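# Transfer plate C15 from nest N1 to nest N3

## Task

Carry plate C15 from nest N1 into the landing nest N3 so it rests flat within N3's locators, with its well A1 in the corner of N3 marked A1. Dropping it a few millimetres while setting it into N3 is acceptable, but a much longer drop there fails. Plate C51 must still be on N2 at the end, as at the start. The result only counts if it holds without the robot, so release the plate and move the arm away at the end.

## Robot and tools

Robot: a single six-joint arm with a parallel two-finger gripper. Joints in column order: waist, shoulder, elbow, wrist pitch, wrist yaw, wrist roll; the gripper opening comes seventh. The base may sit slightly tilted on the table. Mounting blocks and posts count as part of the arm for the controller's clearance checks.

Scene frame: origin on the table surface directly under the arm base, +z up, +y to the left when looking along +x. Cameras: cam_head_left (896x504), cam_head_right (896x504), cam_wrist (616x616); images arrive in that order. Nest names are printed on signs on the deck beside each nest. On a labelled plate, well A1 lies at the labelled short end, in the corner farthest from the labelled long side.

execute_actions takes "actions", a list holding at most one entry, plus optional "pictures" (true/false; images are included by default).
- Empty list []: no command, just returns the current state.
- Motion: {"rows": [[...], ...], "steps": n}, up to 15 rows and n from 1 to 15 (default 15). Each control step is 1/30 s and uses one row; if there are fewer rows than steps, the final row repeats.
- Wait: {"steps": n} with no rows, n up to 300; it returns once that many steps have elapsed since the previous result, counting thinking time.
A rejected call sends nothing to the robot.

Each row is one list of 7 numbers, each within [-1, 1], for the single arm. The first six are joint offsets, not absolute angles, measured from the joint angles reported in the most recent result that lists them (before any such result in the scene, or for later calls within the same reply, they count from wherever the arm is when the action begins). They are not cumulative from the previous row. Scale: 1.0 equals 1.202 rad for the waist, 1.258 shoulder, 1.238 elbow, 2.073 wrist pitch, 2.022 for each of wrist yaw and wrist roll. The seventh number is an absolute gripper opening: +1 fully open (pad gap 0.094 m), -1 closed.

Stated joint ranges (rad): waist -2.618 to 3.054, shoulder 0.000 to 3.142, elbow 0.000 to 3.142, wrist pitch -1.571 to 1.571, wrist yaw -1.571 to 1.571, wrist roll -2.094 to 2.094. A call aiming more than 0.036 rad beyond a range end is rejected. True ends can differ from these by up to 0.036 rad either way; a target past the true end (and farther out than the current angle) gets clipped there, and the result may print "joint sent to its limit", possibly referring to an earlier action still running. Absence of that line does not prove room remains.

Speed: per step each joint's target is held within a lead of its measured angle: 0.202 rad waist, 0.258 shoulder, 0.238 elbow, 0.573 wrist pitch, 0.522 wrist yaw and roll. If targets would move the gripper over 70 mm from where it is measured, all targets are pulled back toward the measured angles. Large offsets therefore take several steps.

Holding pose: all-zero offsets are not a pause; they drive the arm back to the reference angles and can let it sag a bit each time. To hold position, make the first call of a reply send offsets back to the desired angles, use zeros in later calls of that reply, and push further when a joint keeps falling short. Between calls the arm keeps heading for the last row sent until it nearly stops or a step is HELD; fingers still in motion finish moving.

Result lines: Joint positions and Joint velocities list the six joints (rad, rad/s) then pad gap (m, m/s). grip_measured is the measured opening on the command scale; readings may carry a fixed error of about 1 mm. Away from -1 and +1, fingers go to where grip_measured equals your command, so to hold something command roughly 0.03 below grip_measured for a firm grip, less for a lighter one. Pad force tops out near 50-62 N (lower on some grippers, lower on parts under ~2 mm thick), with a brief spike on first contact. "joint command not followed" means the clearance check altered or blocked targets. HELD flags steps where all or part of your row was not sent. Joint torques give each drive's total output in joint order, with per-unit offset, scale and noise; friction can mask or mimic loads.

Motor heat: sustained loads warm motors. A MOTOR HOT warning appears from 75 °C; at 90 °C the arm halts for 10 s (that threshold then disarms for 5 minutes, after which 90 °C halts it again); at 100 °C motors and gripper go limp and the arm drops. Halts show as OVER-TEMPERATURE FAULT. Avoid long holds under load.

zoom_image: {"camera": one of the three names, "region": [x0, y0, x1, y1]} in pixels of that camera's latest full image, origin top-left, region at most 504x504; returns an enlarged view.

finished_scene: {"scene": number of the current scene}. Replying without any tool call ends everything.

Cautions: never knock or place anything off the table. Avoid dropping the plate, slips, slams, hard impacts and heavy pushing. Leave C51 undisturbed on N2. Lower C15 nearly to rest in N3 before opening, then release and retract. Smooth, economical motion is preferred.

Each tool is called after "Emit:" by a JSON object that holds its "name" and its "arguments".

## Session

Emit:
{"name": "execute_actions", "arguments": {"actions": []}}

Scene clock: 0.00 s of 6000.00 s.
grip_measured=+1.000
Joint positions: [ 0.659  1.761  1.903 -1.209  0.463 -0.796  0.094]
Joint velocities: [ 0.017 -0.017 -0.002  0.007 -0.022 -0.007  0.   ]
Joint torques (N m, as the arm reports them, + toward a larger angle): no reading
Motor temperatures (°C, as the motors report them): [27 26 27 27 26 26]

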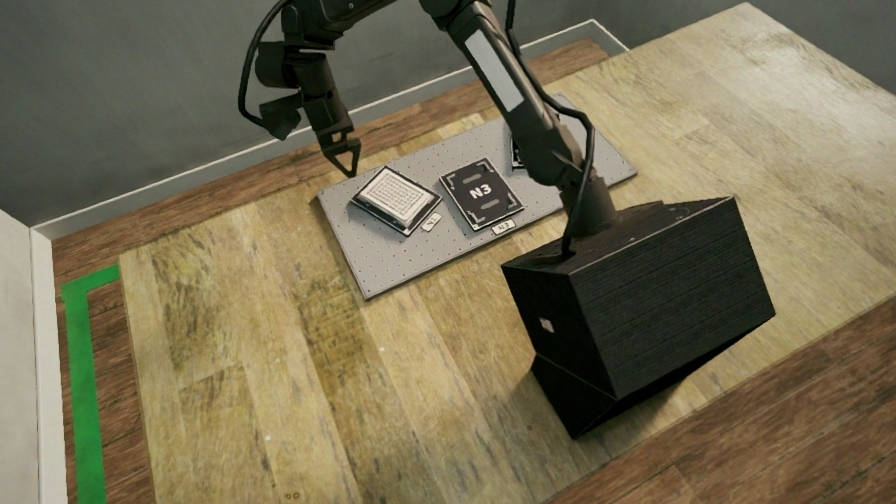

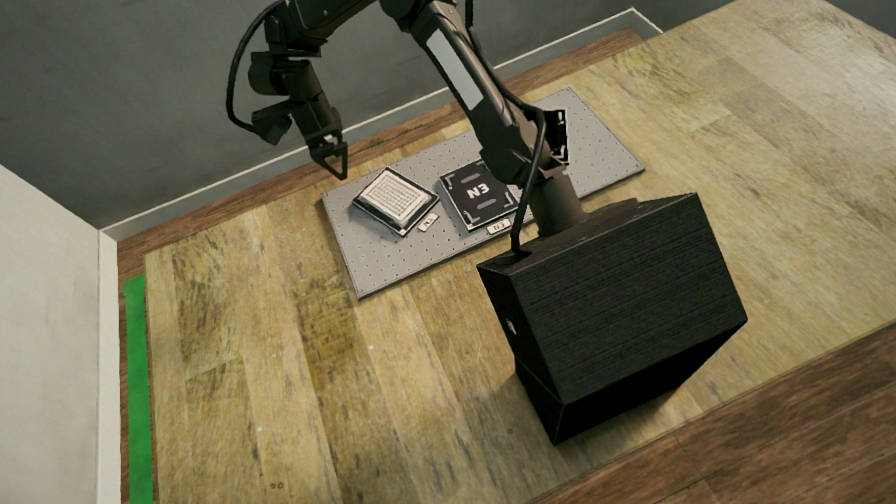

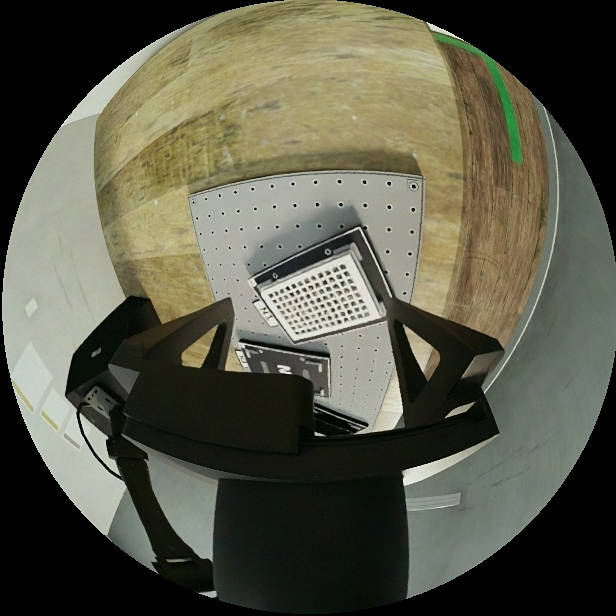

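Emit:
{"name": "zoom_image", "arguments": {"camera": "cam_head_left", "region": [300,80,660,300]}}

Emit:
{"name": "zoom_image", "arguments": {"camera": "cam_wrist", "region": [180,160,460,450]}}

Emit:
{"name": "zoom_image", "arguments": {"camera": "cam_head_right", "region": [420,60,680,260]}}

Region (300, 80, 660, 300) of cam_head_left's 896x504 image, scaled by 1.400, with more detail than that image has.

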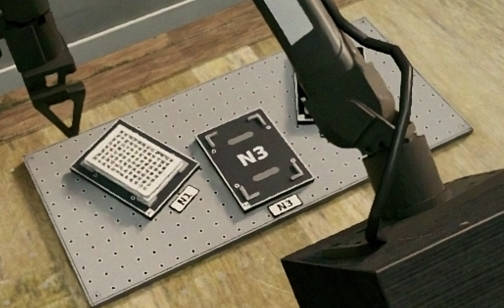

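Region (180, 160, 460, 450) of cam_wrist's 616x616 image, scaled by 1.738, with more detail than that image has; it fills the left 487 columns of this view, and the rest is white.

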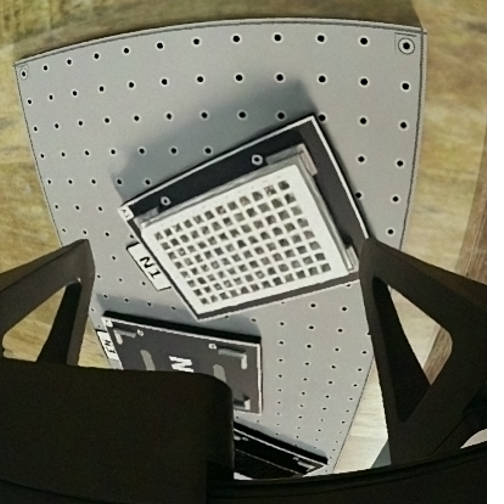

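Region (420, 60, 680, 260) of cam_head_right's 896x504 image, scaled by 1.938, with more detail than that image has; it fills the top 388 rows of this view, and the rest is white.

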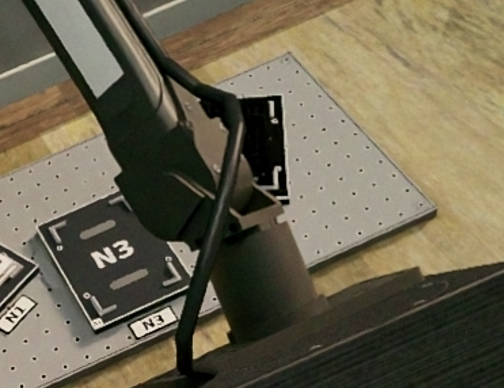

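Emit:
{"name": "execute_actions", "arguments": {"actions": [{"rows":[[0,0,0,0,-0.229,0.394,1]],"steps":15}]}}

Scene clock: 35.80 s of 6000.00 s.
grip_measured=+1.000
Joint positions: [ 0.652  1.761  1.903 -1.21   0.035 -0.035  0.094]
Joint velocities: [ 0.007 -0.022 -0.002  0.022 -0.139  0.242  0.   ]
Joint torques (N m, as the arm reports them, + toward a larger angle): [  5.58 -11.11   3.93  -0.36  -0.44   0.  ]
Motor temperatures (°C, as the motors report them): [29 32 28 27 26 26]
Steps of this call (steps 1 to 90: nothing new was sent; then 32.30 s passed at rest; steps 91 to 105: all 15 steps of this action). Readings (joint positions):
91: [0.656 1.761 1.903 -1.211 0.410 -0.727]
92: [0.653 1.761 1.903 -1.211 0.331 -0.626]
94: [0.652 1.761 1.903 -1.210 0.217 -0.429]
98: [0.652 1.761 1.903 -1.210 0.098 -0.174]
105: the state above

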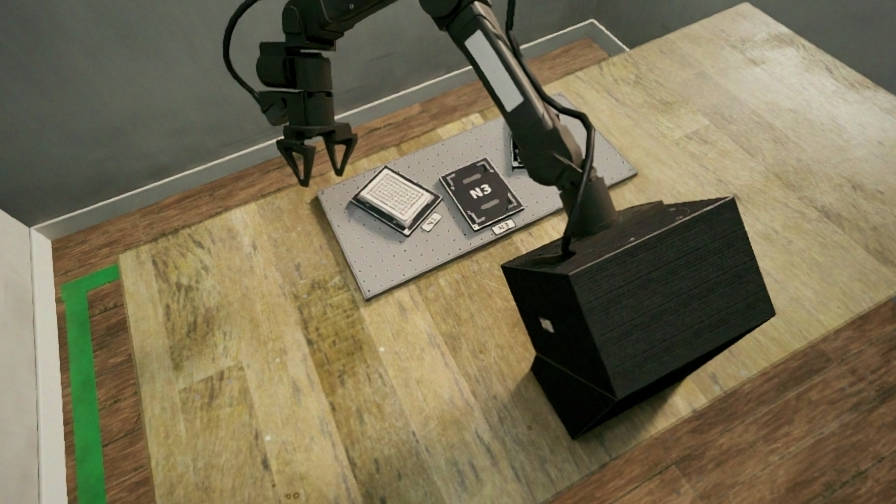

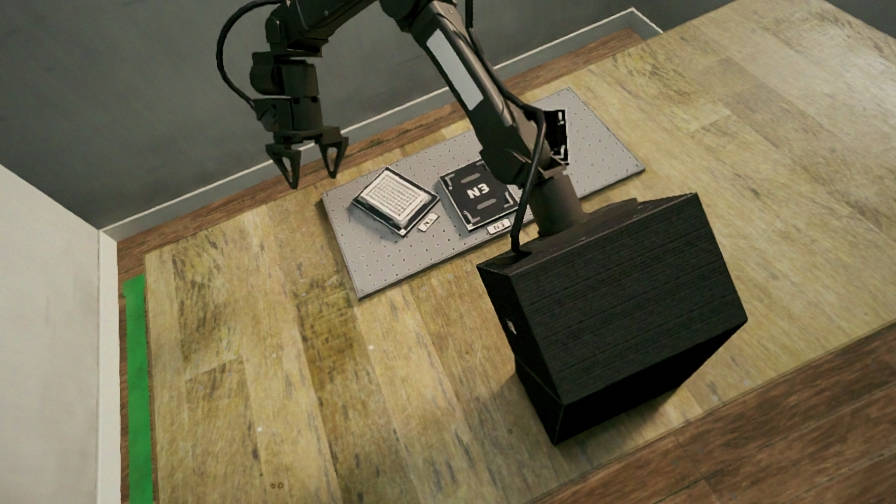

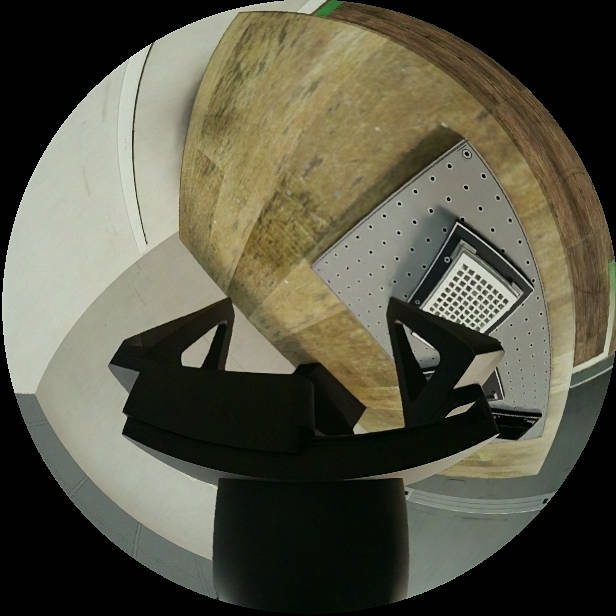

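Emit:
{"name": "execute_actions", "arguments": {"actions": [{"rows":[[0,0,0,0,0.158,0.017,1]],"steps":15}]}}

Scene clock: 93.53 s of 6000.00 s.
grip_measured=+1.000
Joint positions: [ 0.643  1.761  1.903 -1.21   0.342  0.002  0.094]
Joint velocities: [-0.012  0.002  0.007 -0.066  0.081 -0.022  0.   ]
Joint torques (N m, as the arm reports them, + toward a larger angle): [  5.5  -11.1    4.02  -0.38  -0.16   0.02]
Motor temperatures (°C, as the motors report them): [29 33 28 27 26 26]
Steps of this call (steps 1 to 30: the robot went on to your last target; steps 31 to 90: nothing new was sent; then 54.23 s passed at rest; steps 91 to 105: all 15 steps of this action). Readings (joint positions):
91: [0.652 1.761 1.903 -1.210 0.059 0.002]
92: [0.653 1.761 1.903 -1.210 0.117 0.002]
94: [0.647 1.761 1.903 -1.210 0.206 0.002]
98: [0.643 1.761 1.903 -1.210 0.297 0.002]
105: the state above

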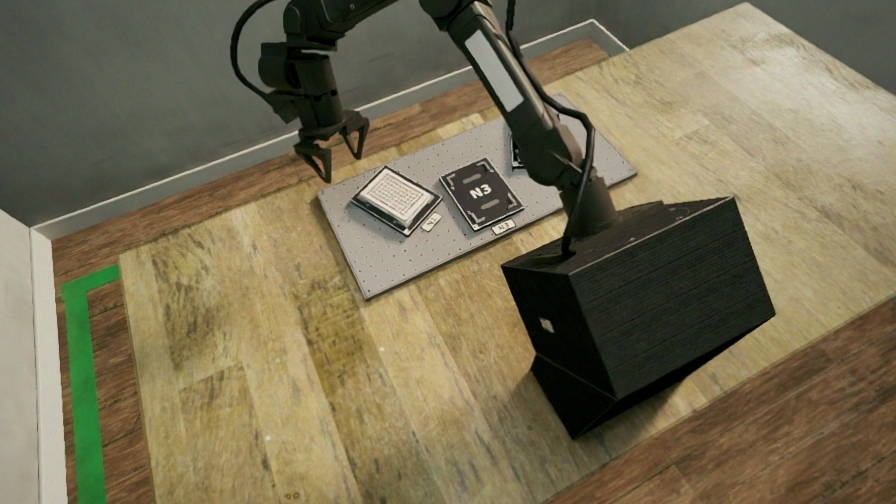

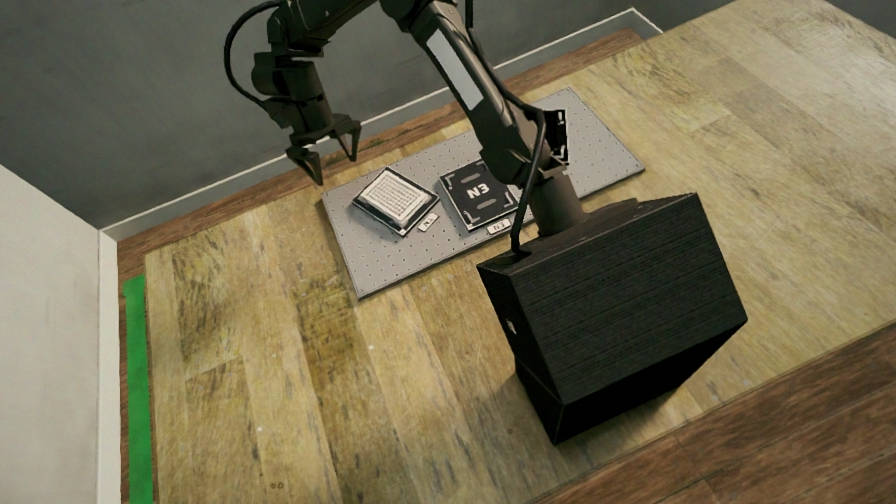

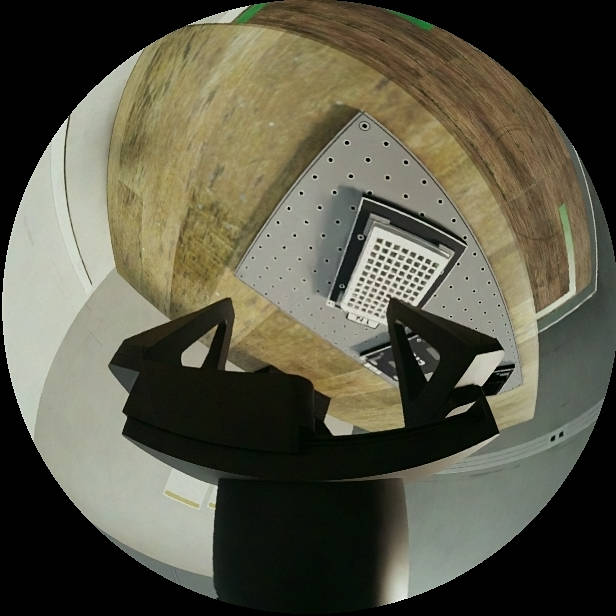

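Emit:
{"name": "execute_actions", "arguments": {"actions": [{"rows":[[-0.15,0,0,0.048,-0.04,0.075,1]],"steps":15}]}}

Emit:
{"name": "execute_actions", "arguments": {"actions": [{"rows":[[0,0,0,0,0,0,1]],"steps":10}]}}

Scene clock: 113.47 s of 6000.00 s.
grip_measured=+1.000
Joint positions: [ 0.445  1.766  1.903 -1.129  0.274  0.145  0.094]
Joint velocities: [ 0.007 -0.002  0.002  0.022 -0.125 -0.037  0.   ]
Joint torques (N m, as the arm reports them, + toward a larger angle): [  5.19 -12.72   4.31  -0.2   -0.12   0.07]
Motor temperatures (°C, as the motors report them): [29 34 28 27 26 26]
Steps of this call (steps 1 to 30: the robot went on to your last target; steps 31 to 90: nothing new was sent; then 16.43 s passed at rest; steps 91 to 105: all 15 steps of this action). Readings (joint positions):
91: [0.627 1.761 1.903 -1.204 0.334 0.020]
92: [0.596 1.761 1.903 -1.189 0.308 0.044]
94: [0.506 1.764 1.903 -1.159 0.293 0.083]
98: [0.423 1.766 1.903 -1.138 0.293 0.126]
105: the state above

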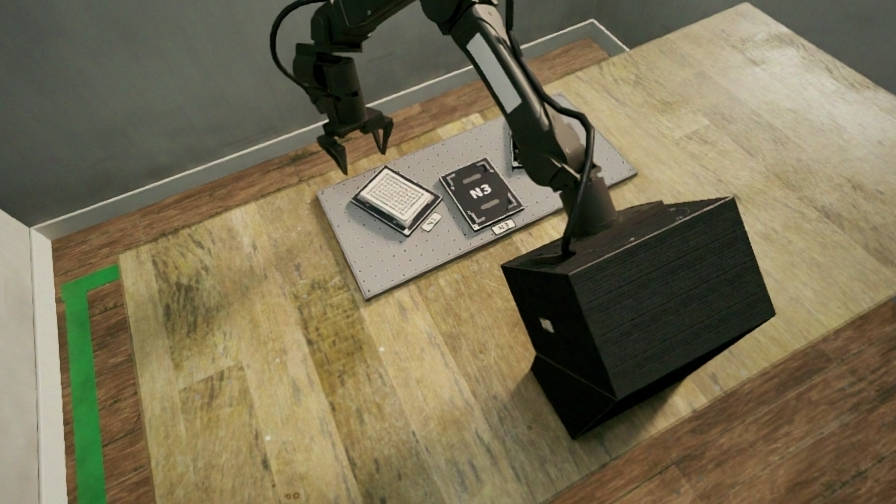

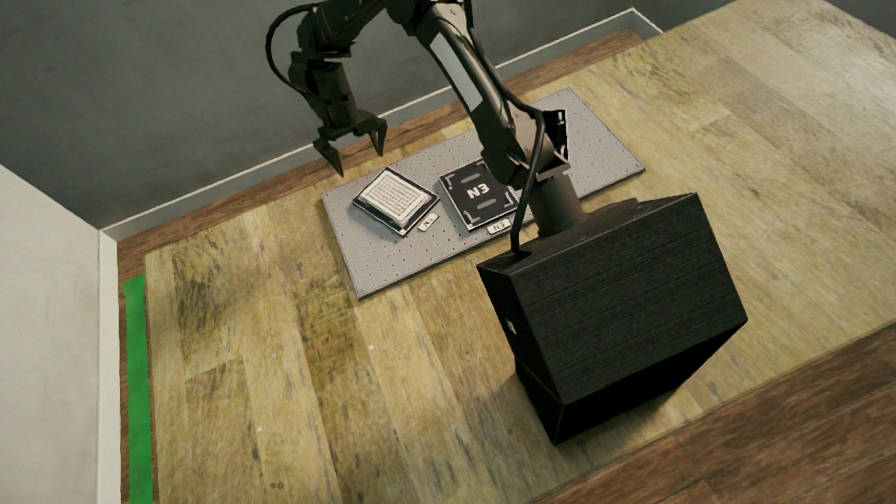

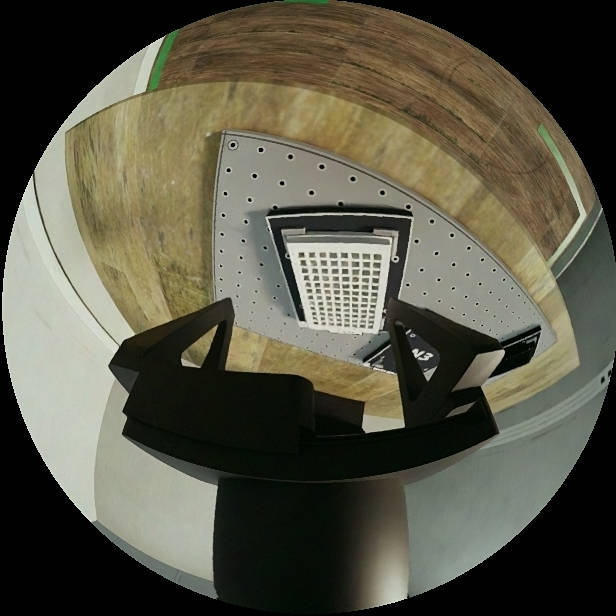

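Scene clock: 113.80 s of 6000.00 s.
grip_measured=+1.000
Joint positions: [ 0.445  1.766  1.903 -1.129  0.274  0.145  0.094]
Joint velocities: [-0.002  0.002  0.002 -0.051 -0.051  0.007  0.   ]
Joint torques (N m, as the arm reports them, + toward a larger angle): [  4.15 -12.34   4.2   -0.32  -0.13   0.03]
Motor temperatures (°C, as the motors report them): [29 34 28 27 26 26]
Steps of this call (steps 1 to 10: all 10 steps of this action). Readings (joint positions):
1: [0.445 1.766 1.903 -1.129 0.274 0.145]
2: [0.445 1.766 1.903 -1.129 0.274 0.145]
4: [0.445 1.766 1.903 -1.129 0.274 0.145]
8: [0.445 1.766 1.903 -1.129 0.274 0.145]
10: the state above

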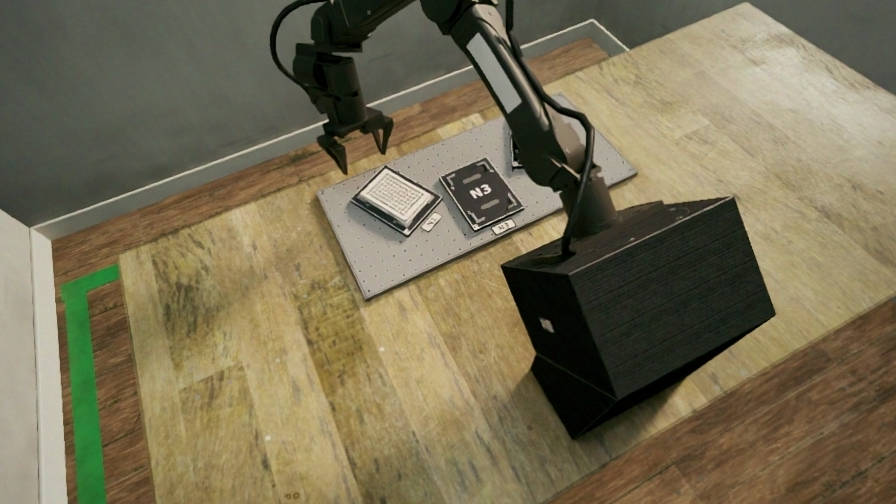

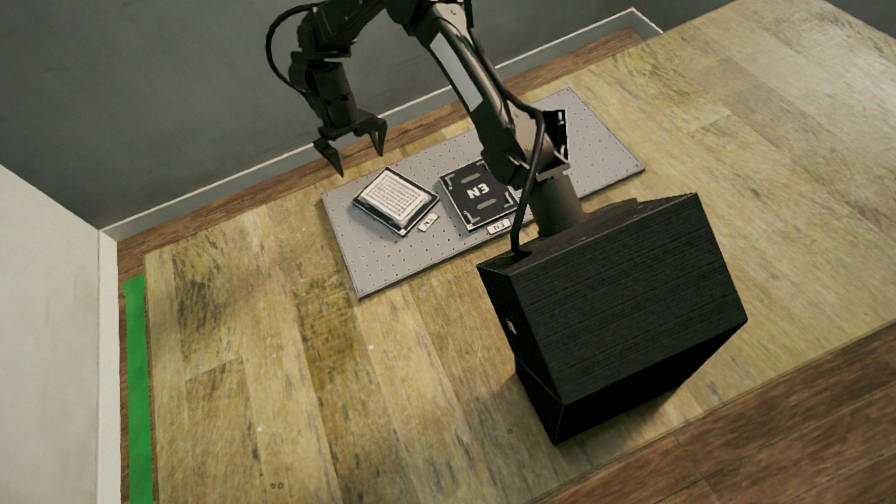

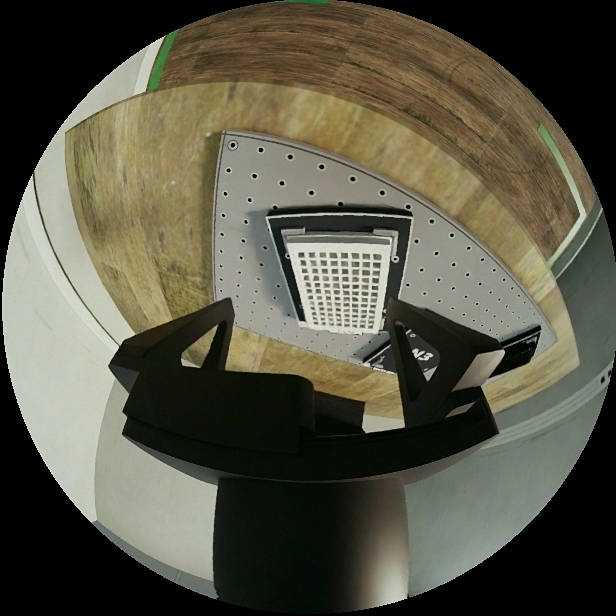

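Emit:
{"name": "execute_actions", "arguments": {"actions": [{"rows":[[-0.125,0.103,-0.13,0.149,-0.054,-0.072,1]],"steps":15}]}}

Emit:
{"name": "execute_actions", "arguments": {"actions": [{"rows":[[0,0,0,0,0,0,1]],"steps":8}]}}

Scene clock: 137.03 s of 6000.00 s.
grip_measured=+0.999
Joint positions: [ 0.328  1.83   1.795 -0.907  0.196  0.027  0.094]
Joint velocities: [-0.022 -0.017 -0.007 -0.022  0.037  0.022  0.   ]
Joint torques (N m, as the arm reports them, + toward a larger angle): [ 1.27 -6.79  0.19  0.59 -0.45 -0.2 ]
Motor temperatures (°C, as the motors report them): [29 35 29 27 26 26]
Steps of this call (steps 1 to 15: the robot went on to your last target; steps 16 to 90: nothing new was sent; then 19.73 s passed at rest; steps 91 to 105: all 15 steps of this action). Readings (joint positions):
91: [0.437 1.769 1.890 -1.108 0.263 0.133]
92: [0.420 1.773 1.871 -1.066 0.247 0.116]
94: [0.366 1.806 1.829 -0.990 0.225 0.086]
98: [0.330 1.831 1.799 -0.908 0.200 0.041]
105: the state above

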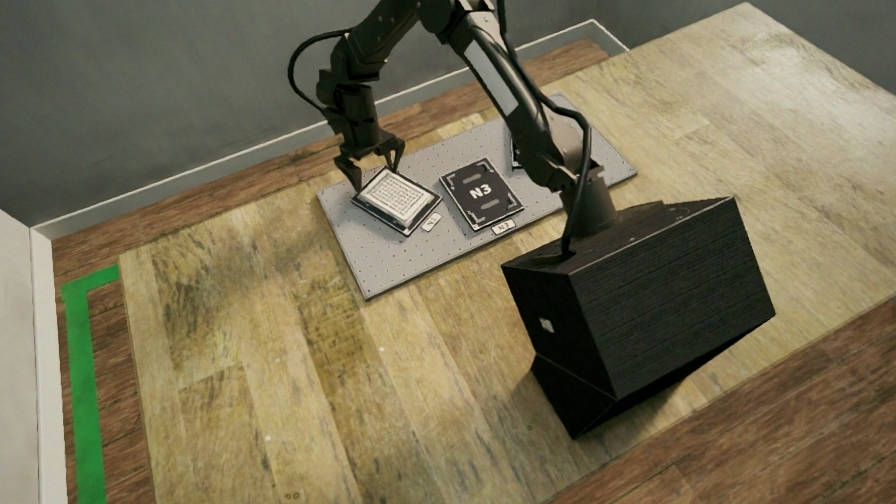

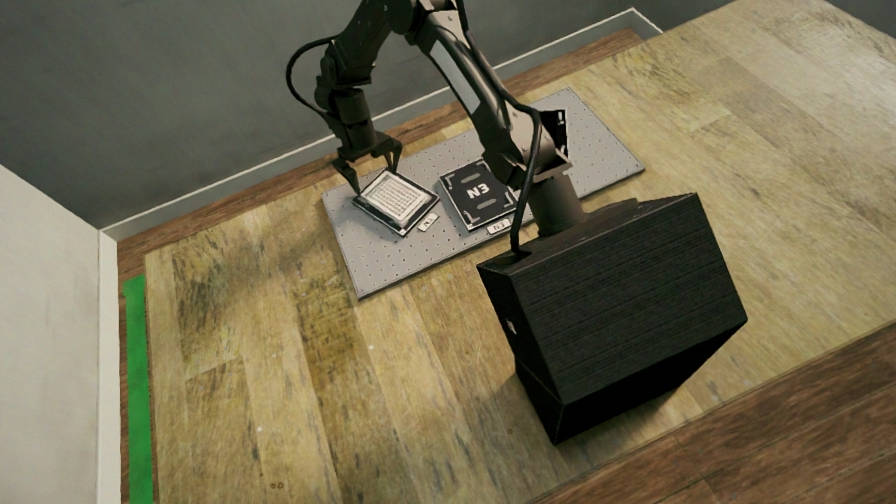

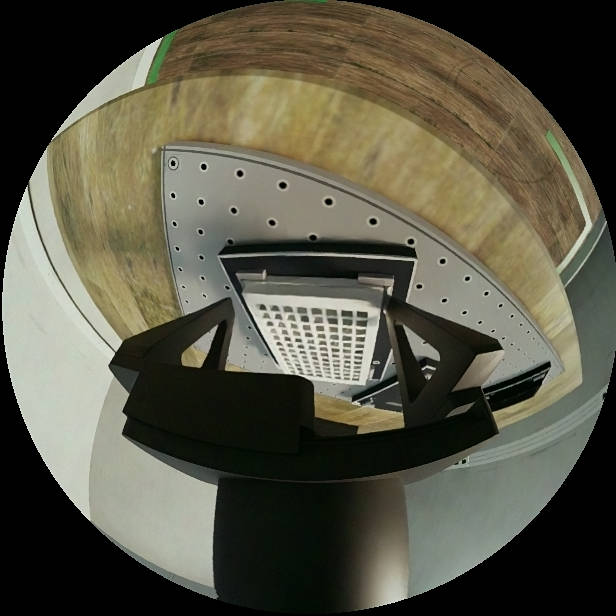

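Scene clock: 137.30 s of 6000.00 s.
grip_measured=+0.999
Joint positions: [ 0.329  1.824  1.796 -0.911  0.195  0.028  0.094]
Joint velocities: [-0.007 -0.007  0.007 -0.066  0.037 -0.007 -0.   ]
Joint torques (N m, as the arm reports them, + toward a larger angle): [  3.47 -12.32   3.99  -0.33  -0.16  -0.05]
Motor temperatures (°C, as the motors report them): [29 35 29 27 26 26]
Steps of this call (steps 1 to 8: all 8 steps of this action). Readings (joint positions):
1: [0.329 1.826 1.796 -0.909 0.196 0.028]
2: [0.329 1.824 1.796 -0.911 0.195 0.028]
4: [0.329 1.824 1.796 -0.911 0.195 0.028]
8: the state above

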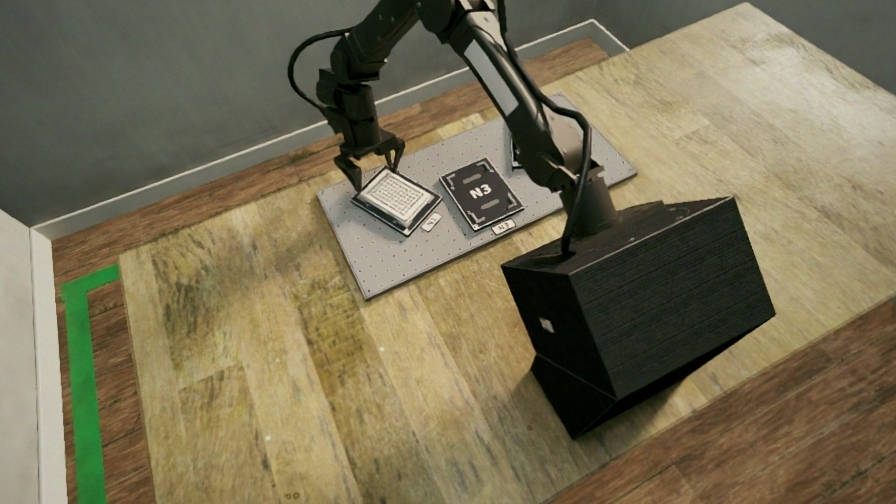

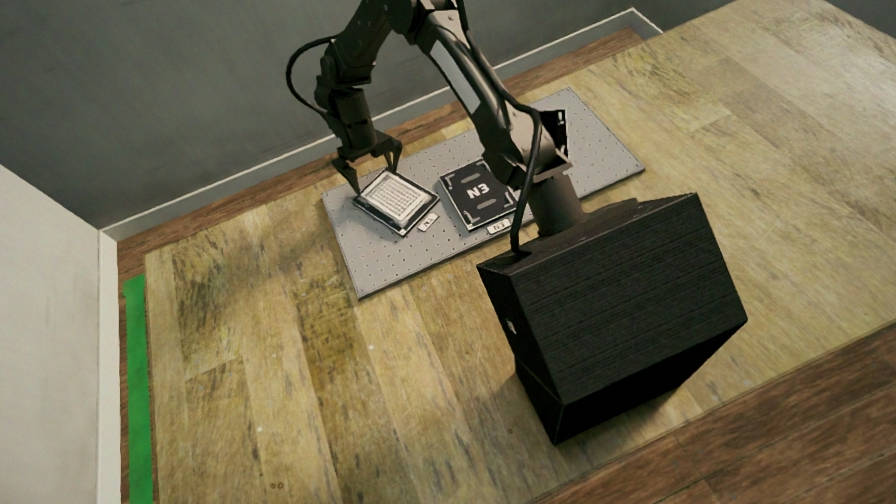

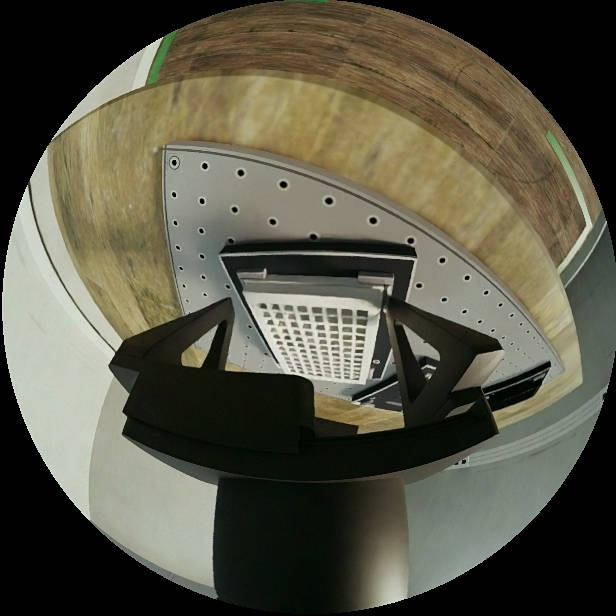

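Emit:
{"name": "execute_actions", "arguments": {"actions": [{"rows":[[0.01,-0.04,0.047,-0.07,0,0,1]],"steps":12}], "pictures": false}}

Emit:
{"name": "execute_actions", "arguments": {"actions": [{"rows":[[0.006,-0.04,-0.07,0.017,0,0,1],[0.008,-0.08,-0.14,0.035,0,0,1],[0.008,-0.08,-0.14,0.035,0,0,1],[0.01,-0.12,-0.21,0.05,0,0,1],[0.01,-0.12,-0.21,0.05,0,0,1],[0.012,-0.166,-0.287,0.07,0,0,1]],"steps":15}]}}

Scene clock: 157.13 s of 6000.00 s.
grip_measured=+0.999
Joint positions: [ 0.33   1.792  1.831 -1.035  0.195  0.028  0.094]
Joint velocities: [-0.007 -0.002 -0.002 -0.11   0.066  0.066 -0.001]
Joint torques (N m, as the arm reports them, + toward a larger angle): [  4.37 -14.53   5.5   -0.53  -0.1   -0.05]
Motor temperatures (°C, as the motors report them): [29 36 29 27 26 26]
Steps of this call (steps 1 to 15: the robot went on to your last target; steps 16 to 90: nothing new was sent; then 16.43 s passed at rest; steps 91 to 102: all 12 steps of this action). Readings (joint positions):
91: [0.330 1.822 1.802 -0.924 0.195 0.028]
92: [0.330 1.821 1.810 -0.948 0.195 0.028]
94: [0.330 1.810 1.819 -0.986 0.195 0.028]
98: [0.330 1.793 1.830 -1.021 0.195 0.028]
102: the state above

Scene clock: 157.63 s of 6000.00 s.
grip_measured=+0.999
Joint positions: [ 0.33   1.607  1.483 -0.92   0.195  0.028  0.094]
Joint velocities: [-0.002  0.002  0.002  0.139 -0.022 -0.007 -0.   ]
Joint torques (N m, as the arm reports them, + toward a larger angle): [  3.91 -13.33   2.72  -0.44  -0.16   0.01]
Motor temperatures (°C, as the motors report them): [29 36 29 27 26 26]
Steps of this call (steps 1 to 15: all 15 steps of this action). Readings (joint positions):
1: [0.330 1.787 1.819 -1.026 0.195 0.028]
2: [0.330 1.768 1.782 -1.002 0.195 0.028]
4: [0.330 1.721 1.688 -0.979 0.195 0.028]
8: [0.330 1.626 1.510 -0.949 0.195 0.028]
15: the state above

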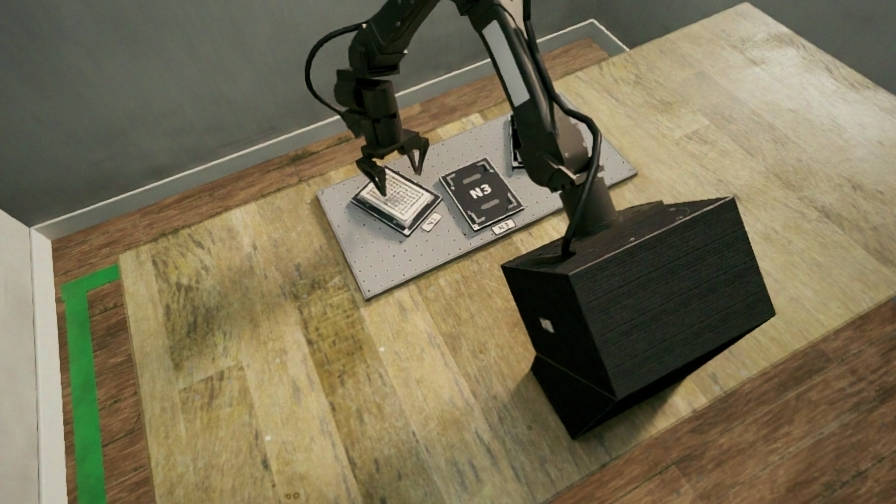

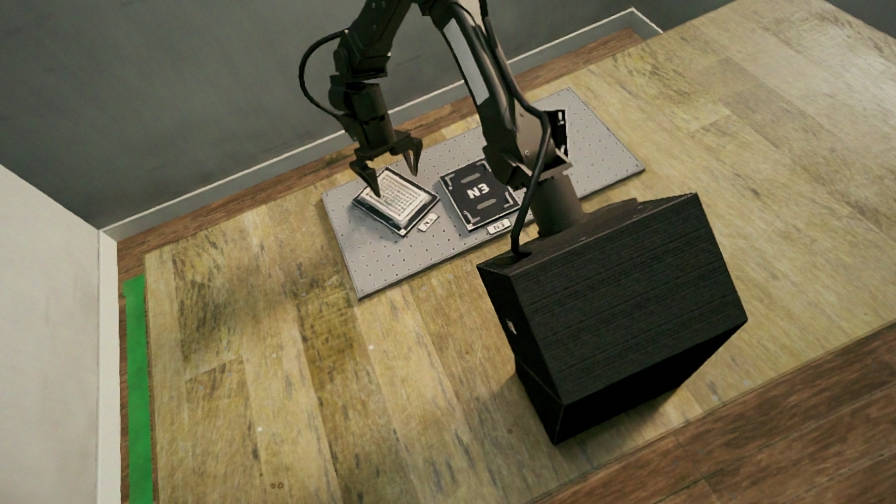

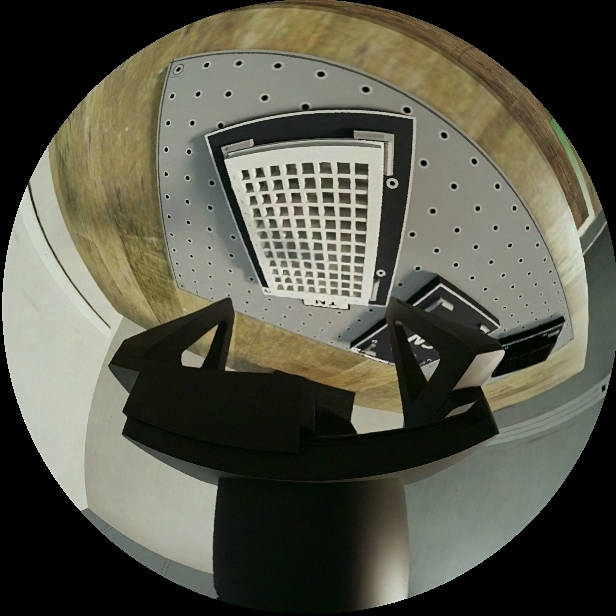

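Emit:
{"name": "execute_actions", "arguments": {"actions": [{"rows":[[0.005,0.012,0.005,0.04,0,-0.03,1]],"steps":12}]}}

Scene clock: 179.40 s of 6000.00 s.
grip_measured=+0.999
Joint positions: [ 0.33   1.621  1.483 -0.856  0.195 -0.022  0.094]
Joint velocities: [ 0.002 -0.007 -0.022  0.081  0.007 -0.037 -0.001]
Joint torques (N m, as the arm reports them, + toward a larger angle): [  3.26 -11.33   3.93  -0.26  -0.11  -0.08]
Motor temperatures (°C, as the motors report them): [29 38 28 27 26 26]
Steps of this call (steps 1 to 30: the robot went on to your last target; steps 31 to 90: nothing new was sent; then 18.37 s passed at rest; steps 91 to 102: all 12 steps of this action). Readings (joint positions):
91: [0.330 1.608 1.483 -0.902 0.195 0.020]
92: [0.330 1.610 1.483 -0.893 0.195 0.011]
94: [0.330 1.615 1.483 -0.876 0.195 -0.002]
98: [0.330 1.621 1.483 -0.862 0.195 -0.016]
102: the state above

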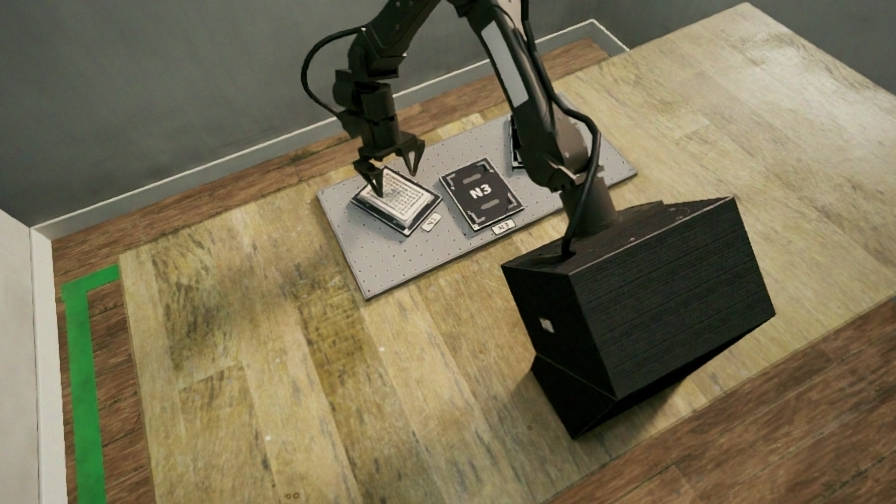

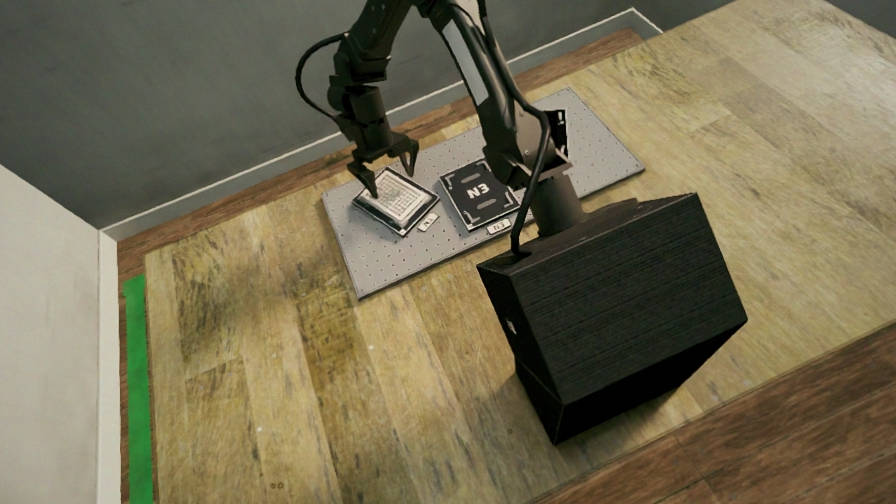

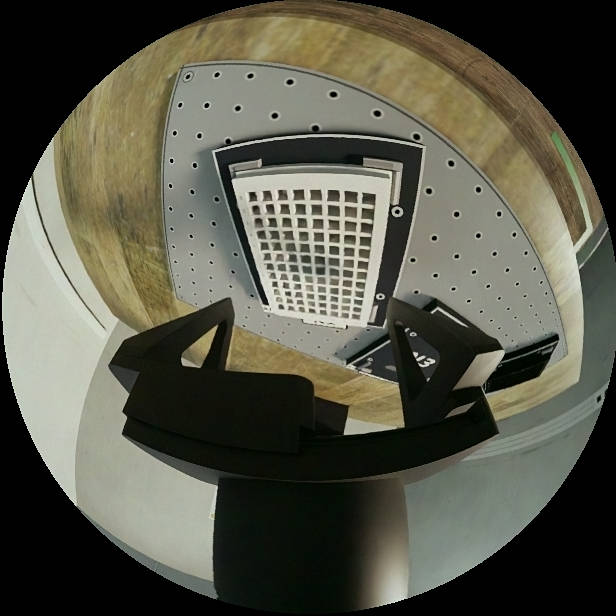

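Emit:
{"name": "execute_actions", "arguments": {"actions": [{"rows":[[-0.012,0.02,-0.02,0.019,0,-0.025,1]],"steps":12}]}}

Scene clock: 198.17 s of 6000.00 s.
grip_measured=+0.999
Joint positions: [ 0.315  1.649  1.468 -0.834  0.195 -0.062  0.094]
Joint velocities: [ 0.002 -0.002 -0.017 -0.022 -0.11  -0.051 -0.001]
Joint torques (N m, as the arm reports them, + toward a larger angle): [  3.1  -11.63   2.74  -0.38  -0.17   0.  ]
Motor temperatures (°C, as the motors report them): [29 37 29 27 26 26]
Steps of this call (steps 1 to 15: the robot went on to your last target; steps 16 to 90: nothing new was sent; then 15.37 s passed at rest; steps 91 to 102: all 12 steps of this action). Readings (joint positions):
91: [0.329 1.623 1.482 -0.850 0.195 -0.031]
92: [0.326 1.626 1.481 -0.846 0.195 -0.038]
94: [0.320 1.635 1.477 -0.838 0.195 -0.048]
98: [0.315 1.648 1.469 -0.836 0.195 -0.058]
102: the state above

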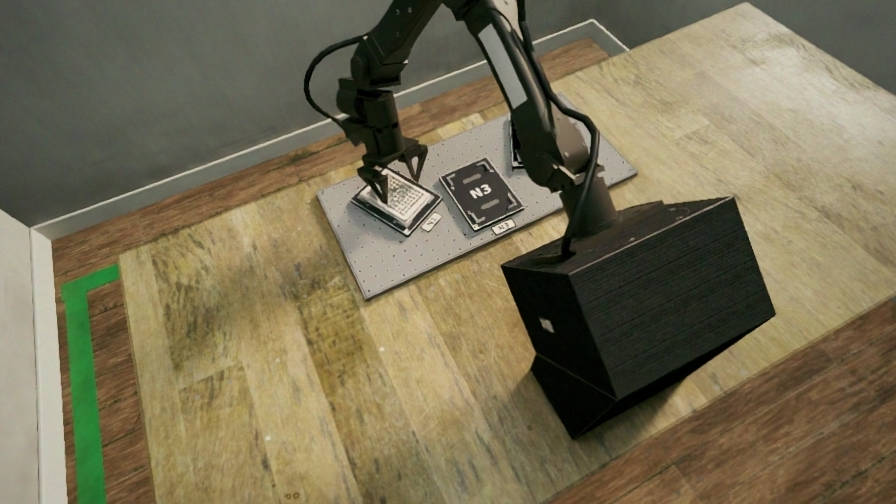

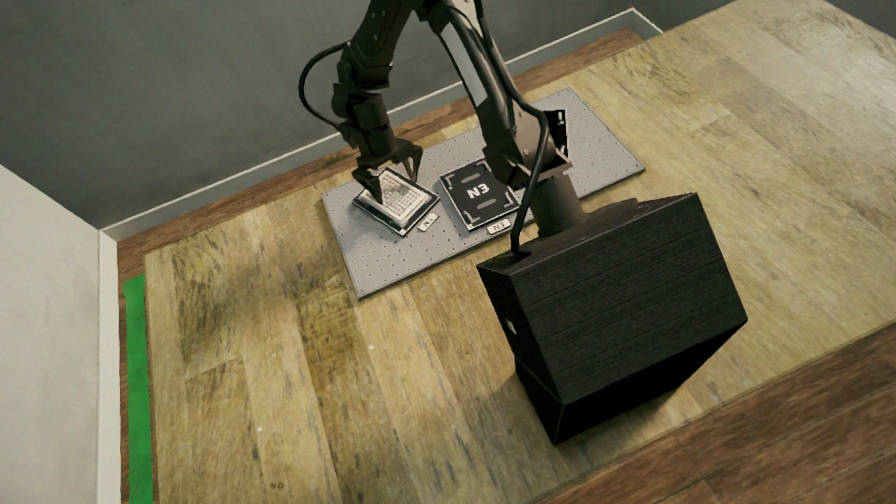

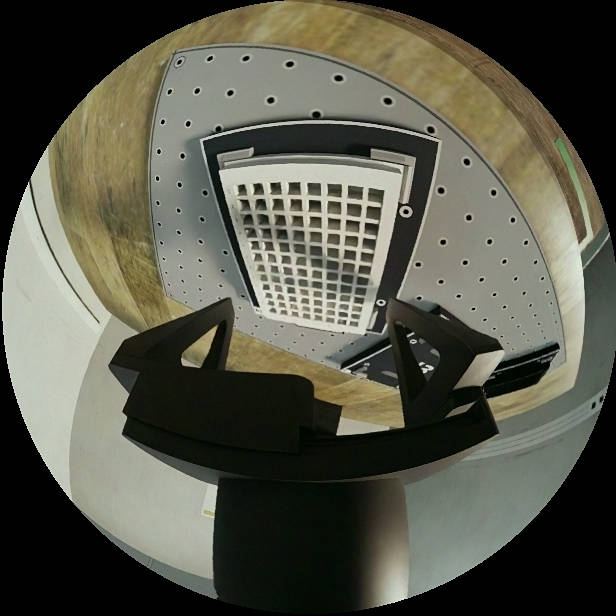

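Emit:
{"name": "execute_actions", "arguments": {"actions": [{"rows":[[0.002,0.023,-0.022,0.026,0,0,1]],"steps":12}]}}

Scene clock: 206.33 s of 6000.00 s.
grip_measured=+0.999
Joint positions: [ 0.315  1.681  1.451 -0.8    0.196 -0.064  0.094]
Joint velocities: [ 0.007  0.012  0.002 -0.037  0.037 -0.022  0.001]
Joint torques (N m, as the arm reports them, + toward a larger angle): [  3.25 -11.59   2.48  -0.42  -0.15  -0.02]
Motor temperatures (°C, as the motors report them): [29 37 28 27 26 26]
Steps of this call (steps 1 to 15: the robot went on to your last target; steps 16 to 90: nothing new was sent; then 4.77 s passed at rest; steps 91 to 102: all 12 steps of this action). Readings (joint positions):
91: [0.315 1.651 1.467 -0.829 0.195 -0.064]
92: [0.315 1.654 1.465 -0.821 0.195 -0.064]
94: [0.315 1.664 1.461 -0.809 0.195 -0.064]
98: [0.315 1.680 1.452 -0.802 0.195 -0.064]
102: the state above

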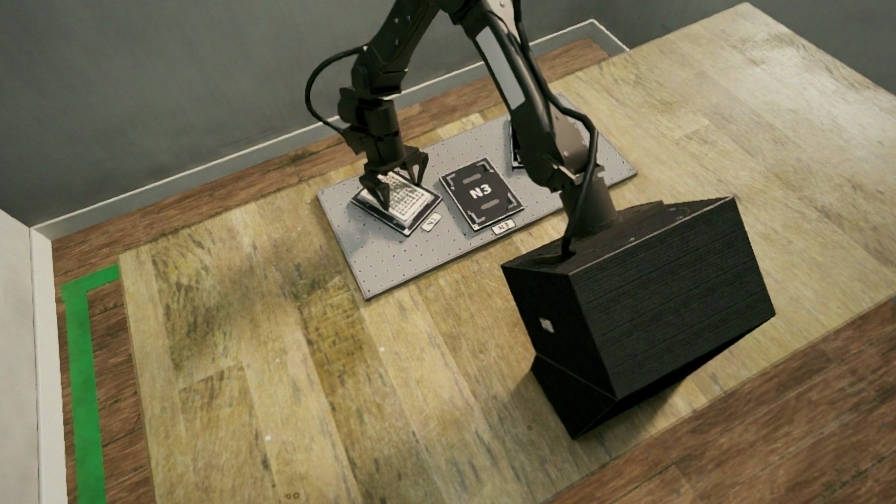

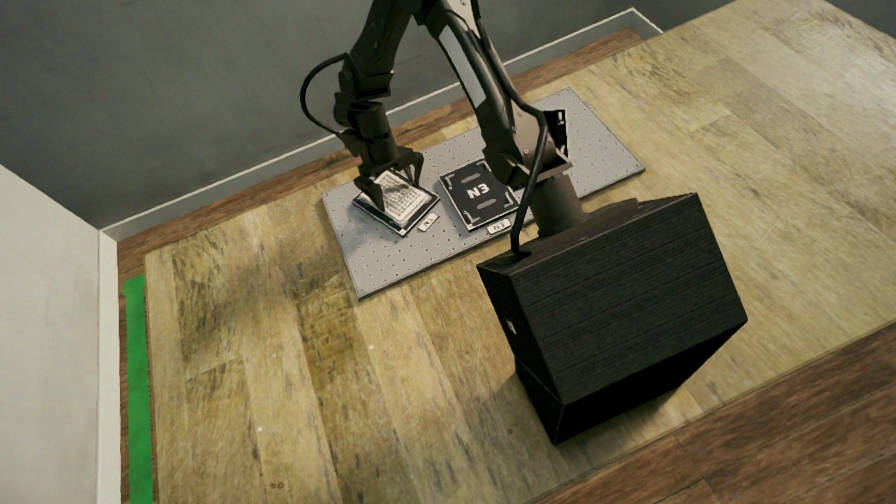

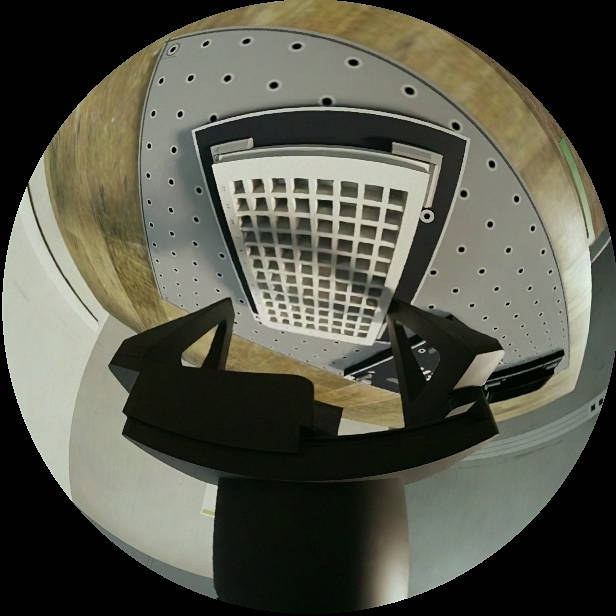

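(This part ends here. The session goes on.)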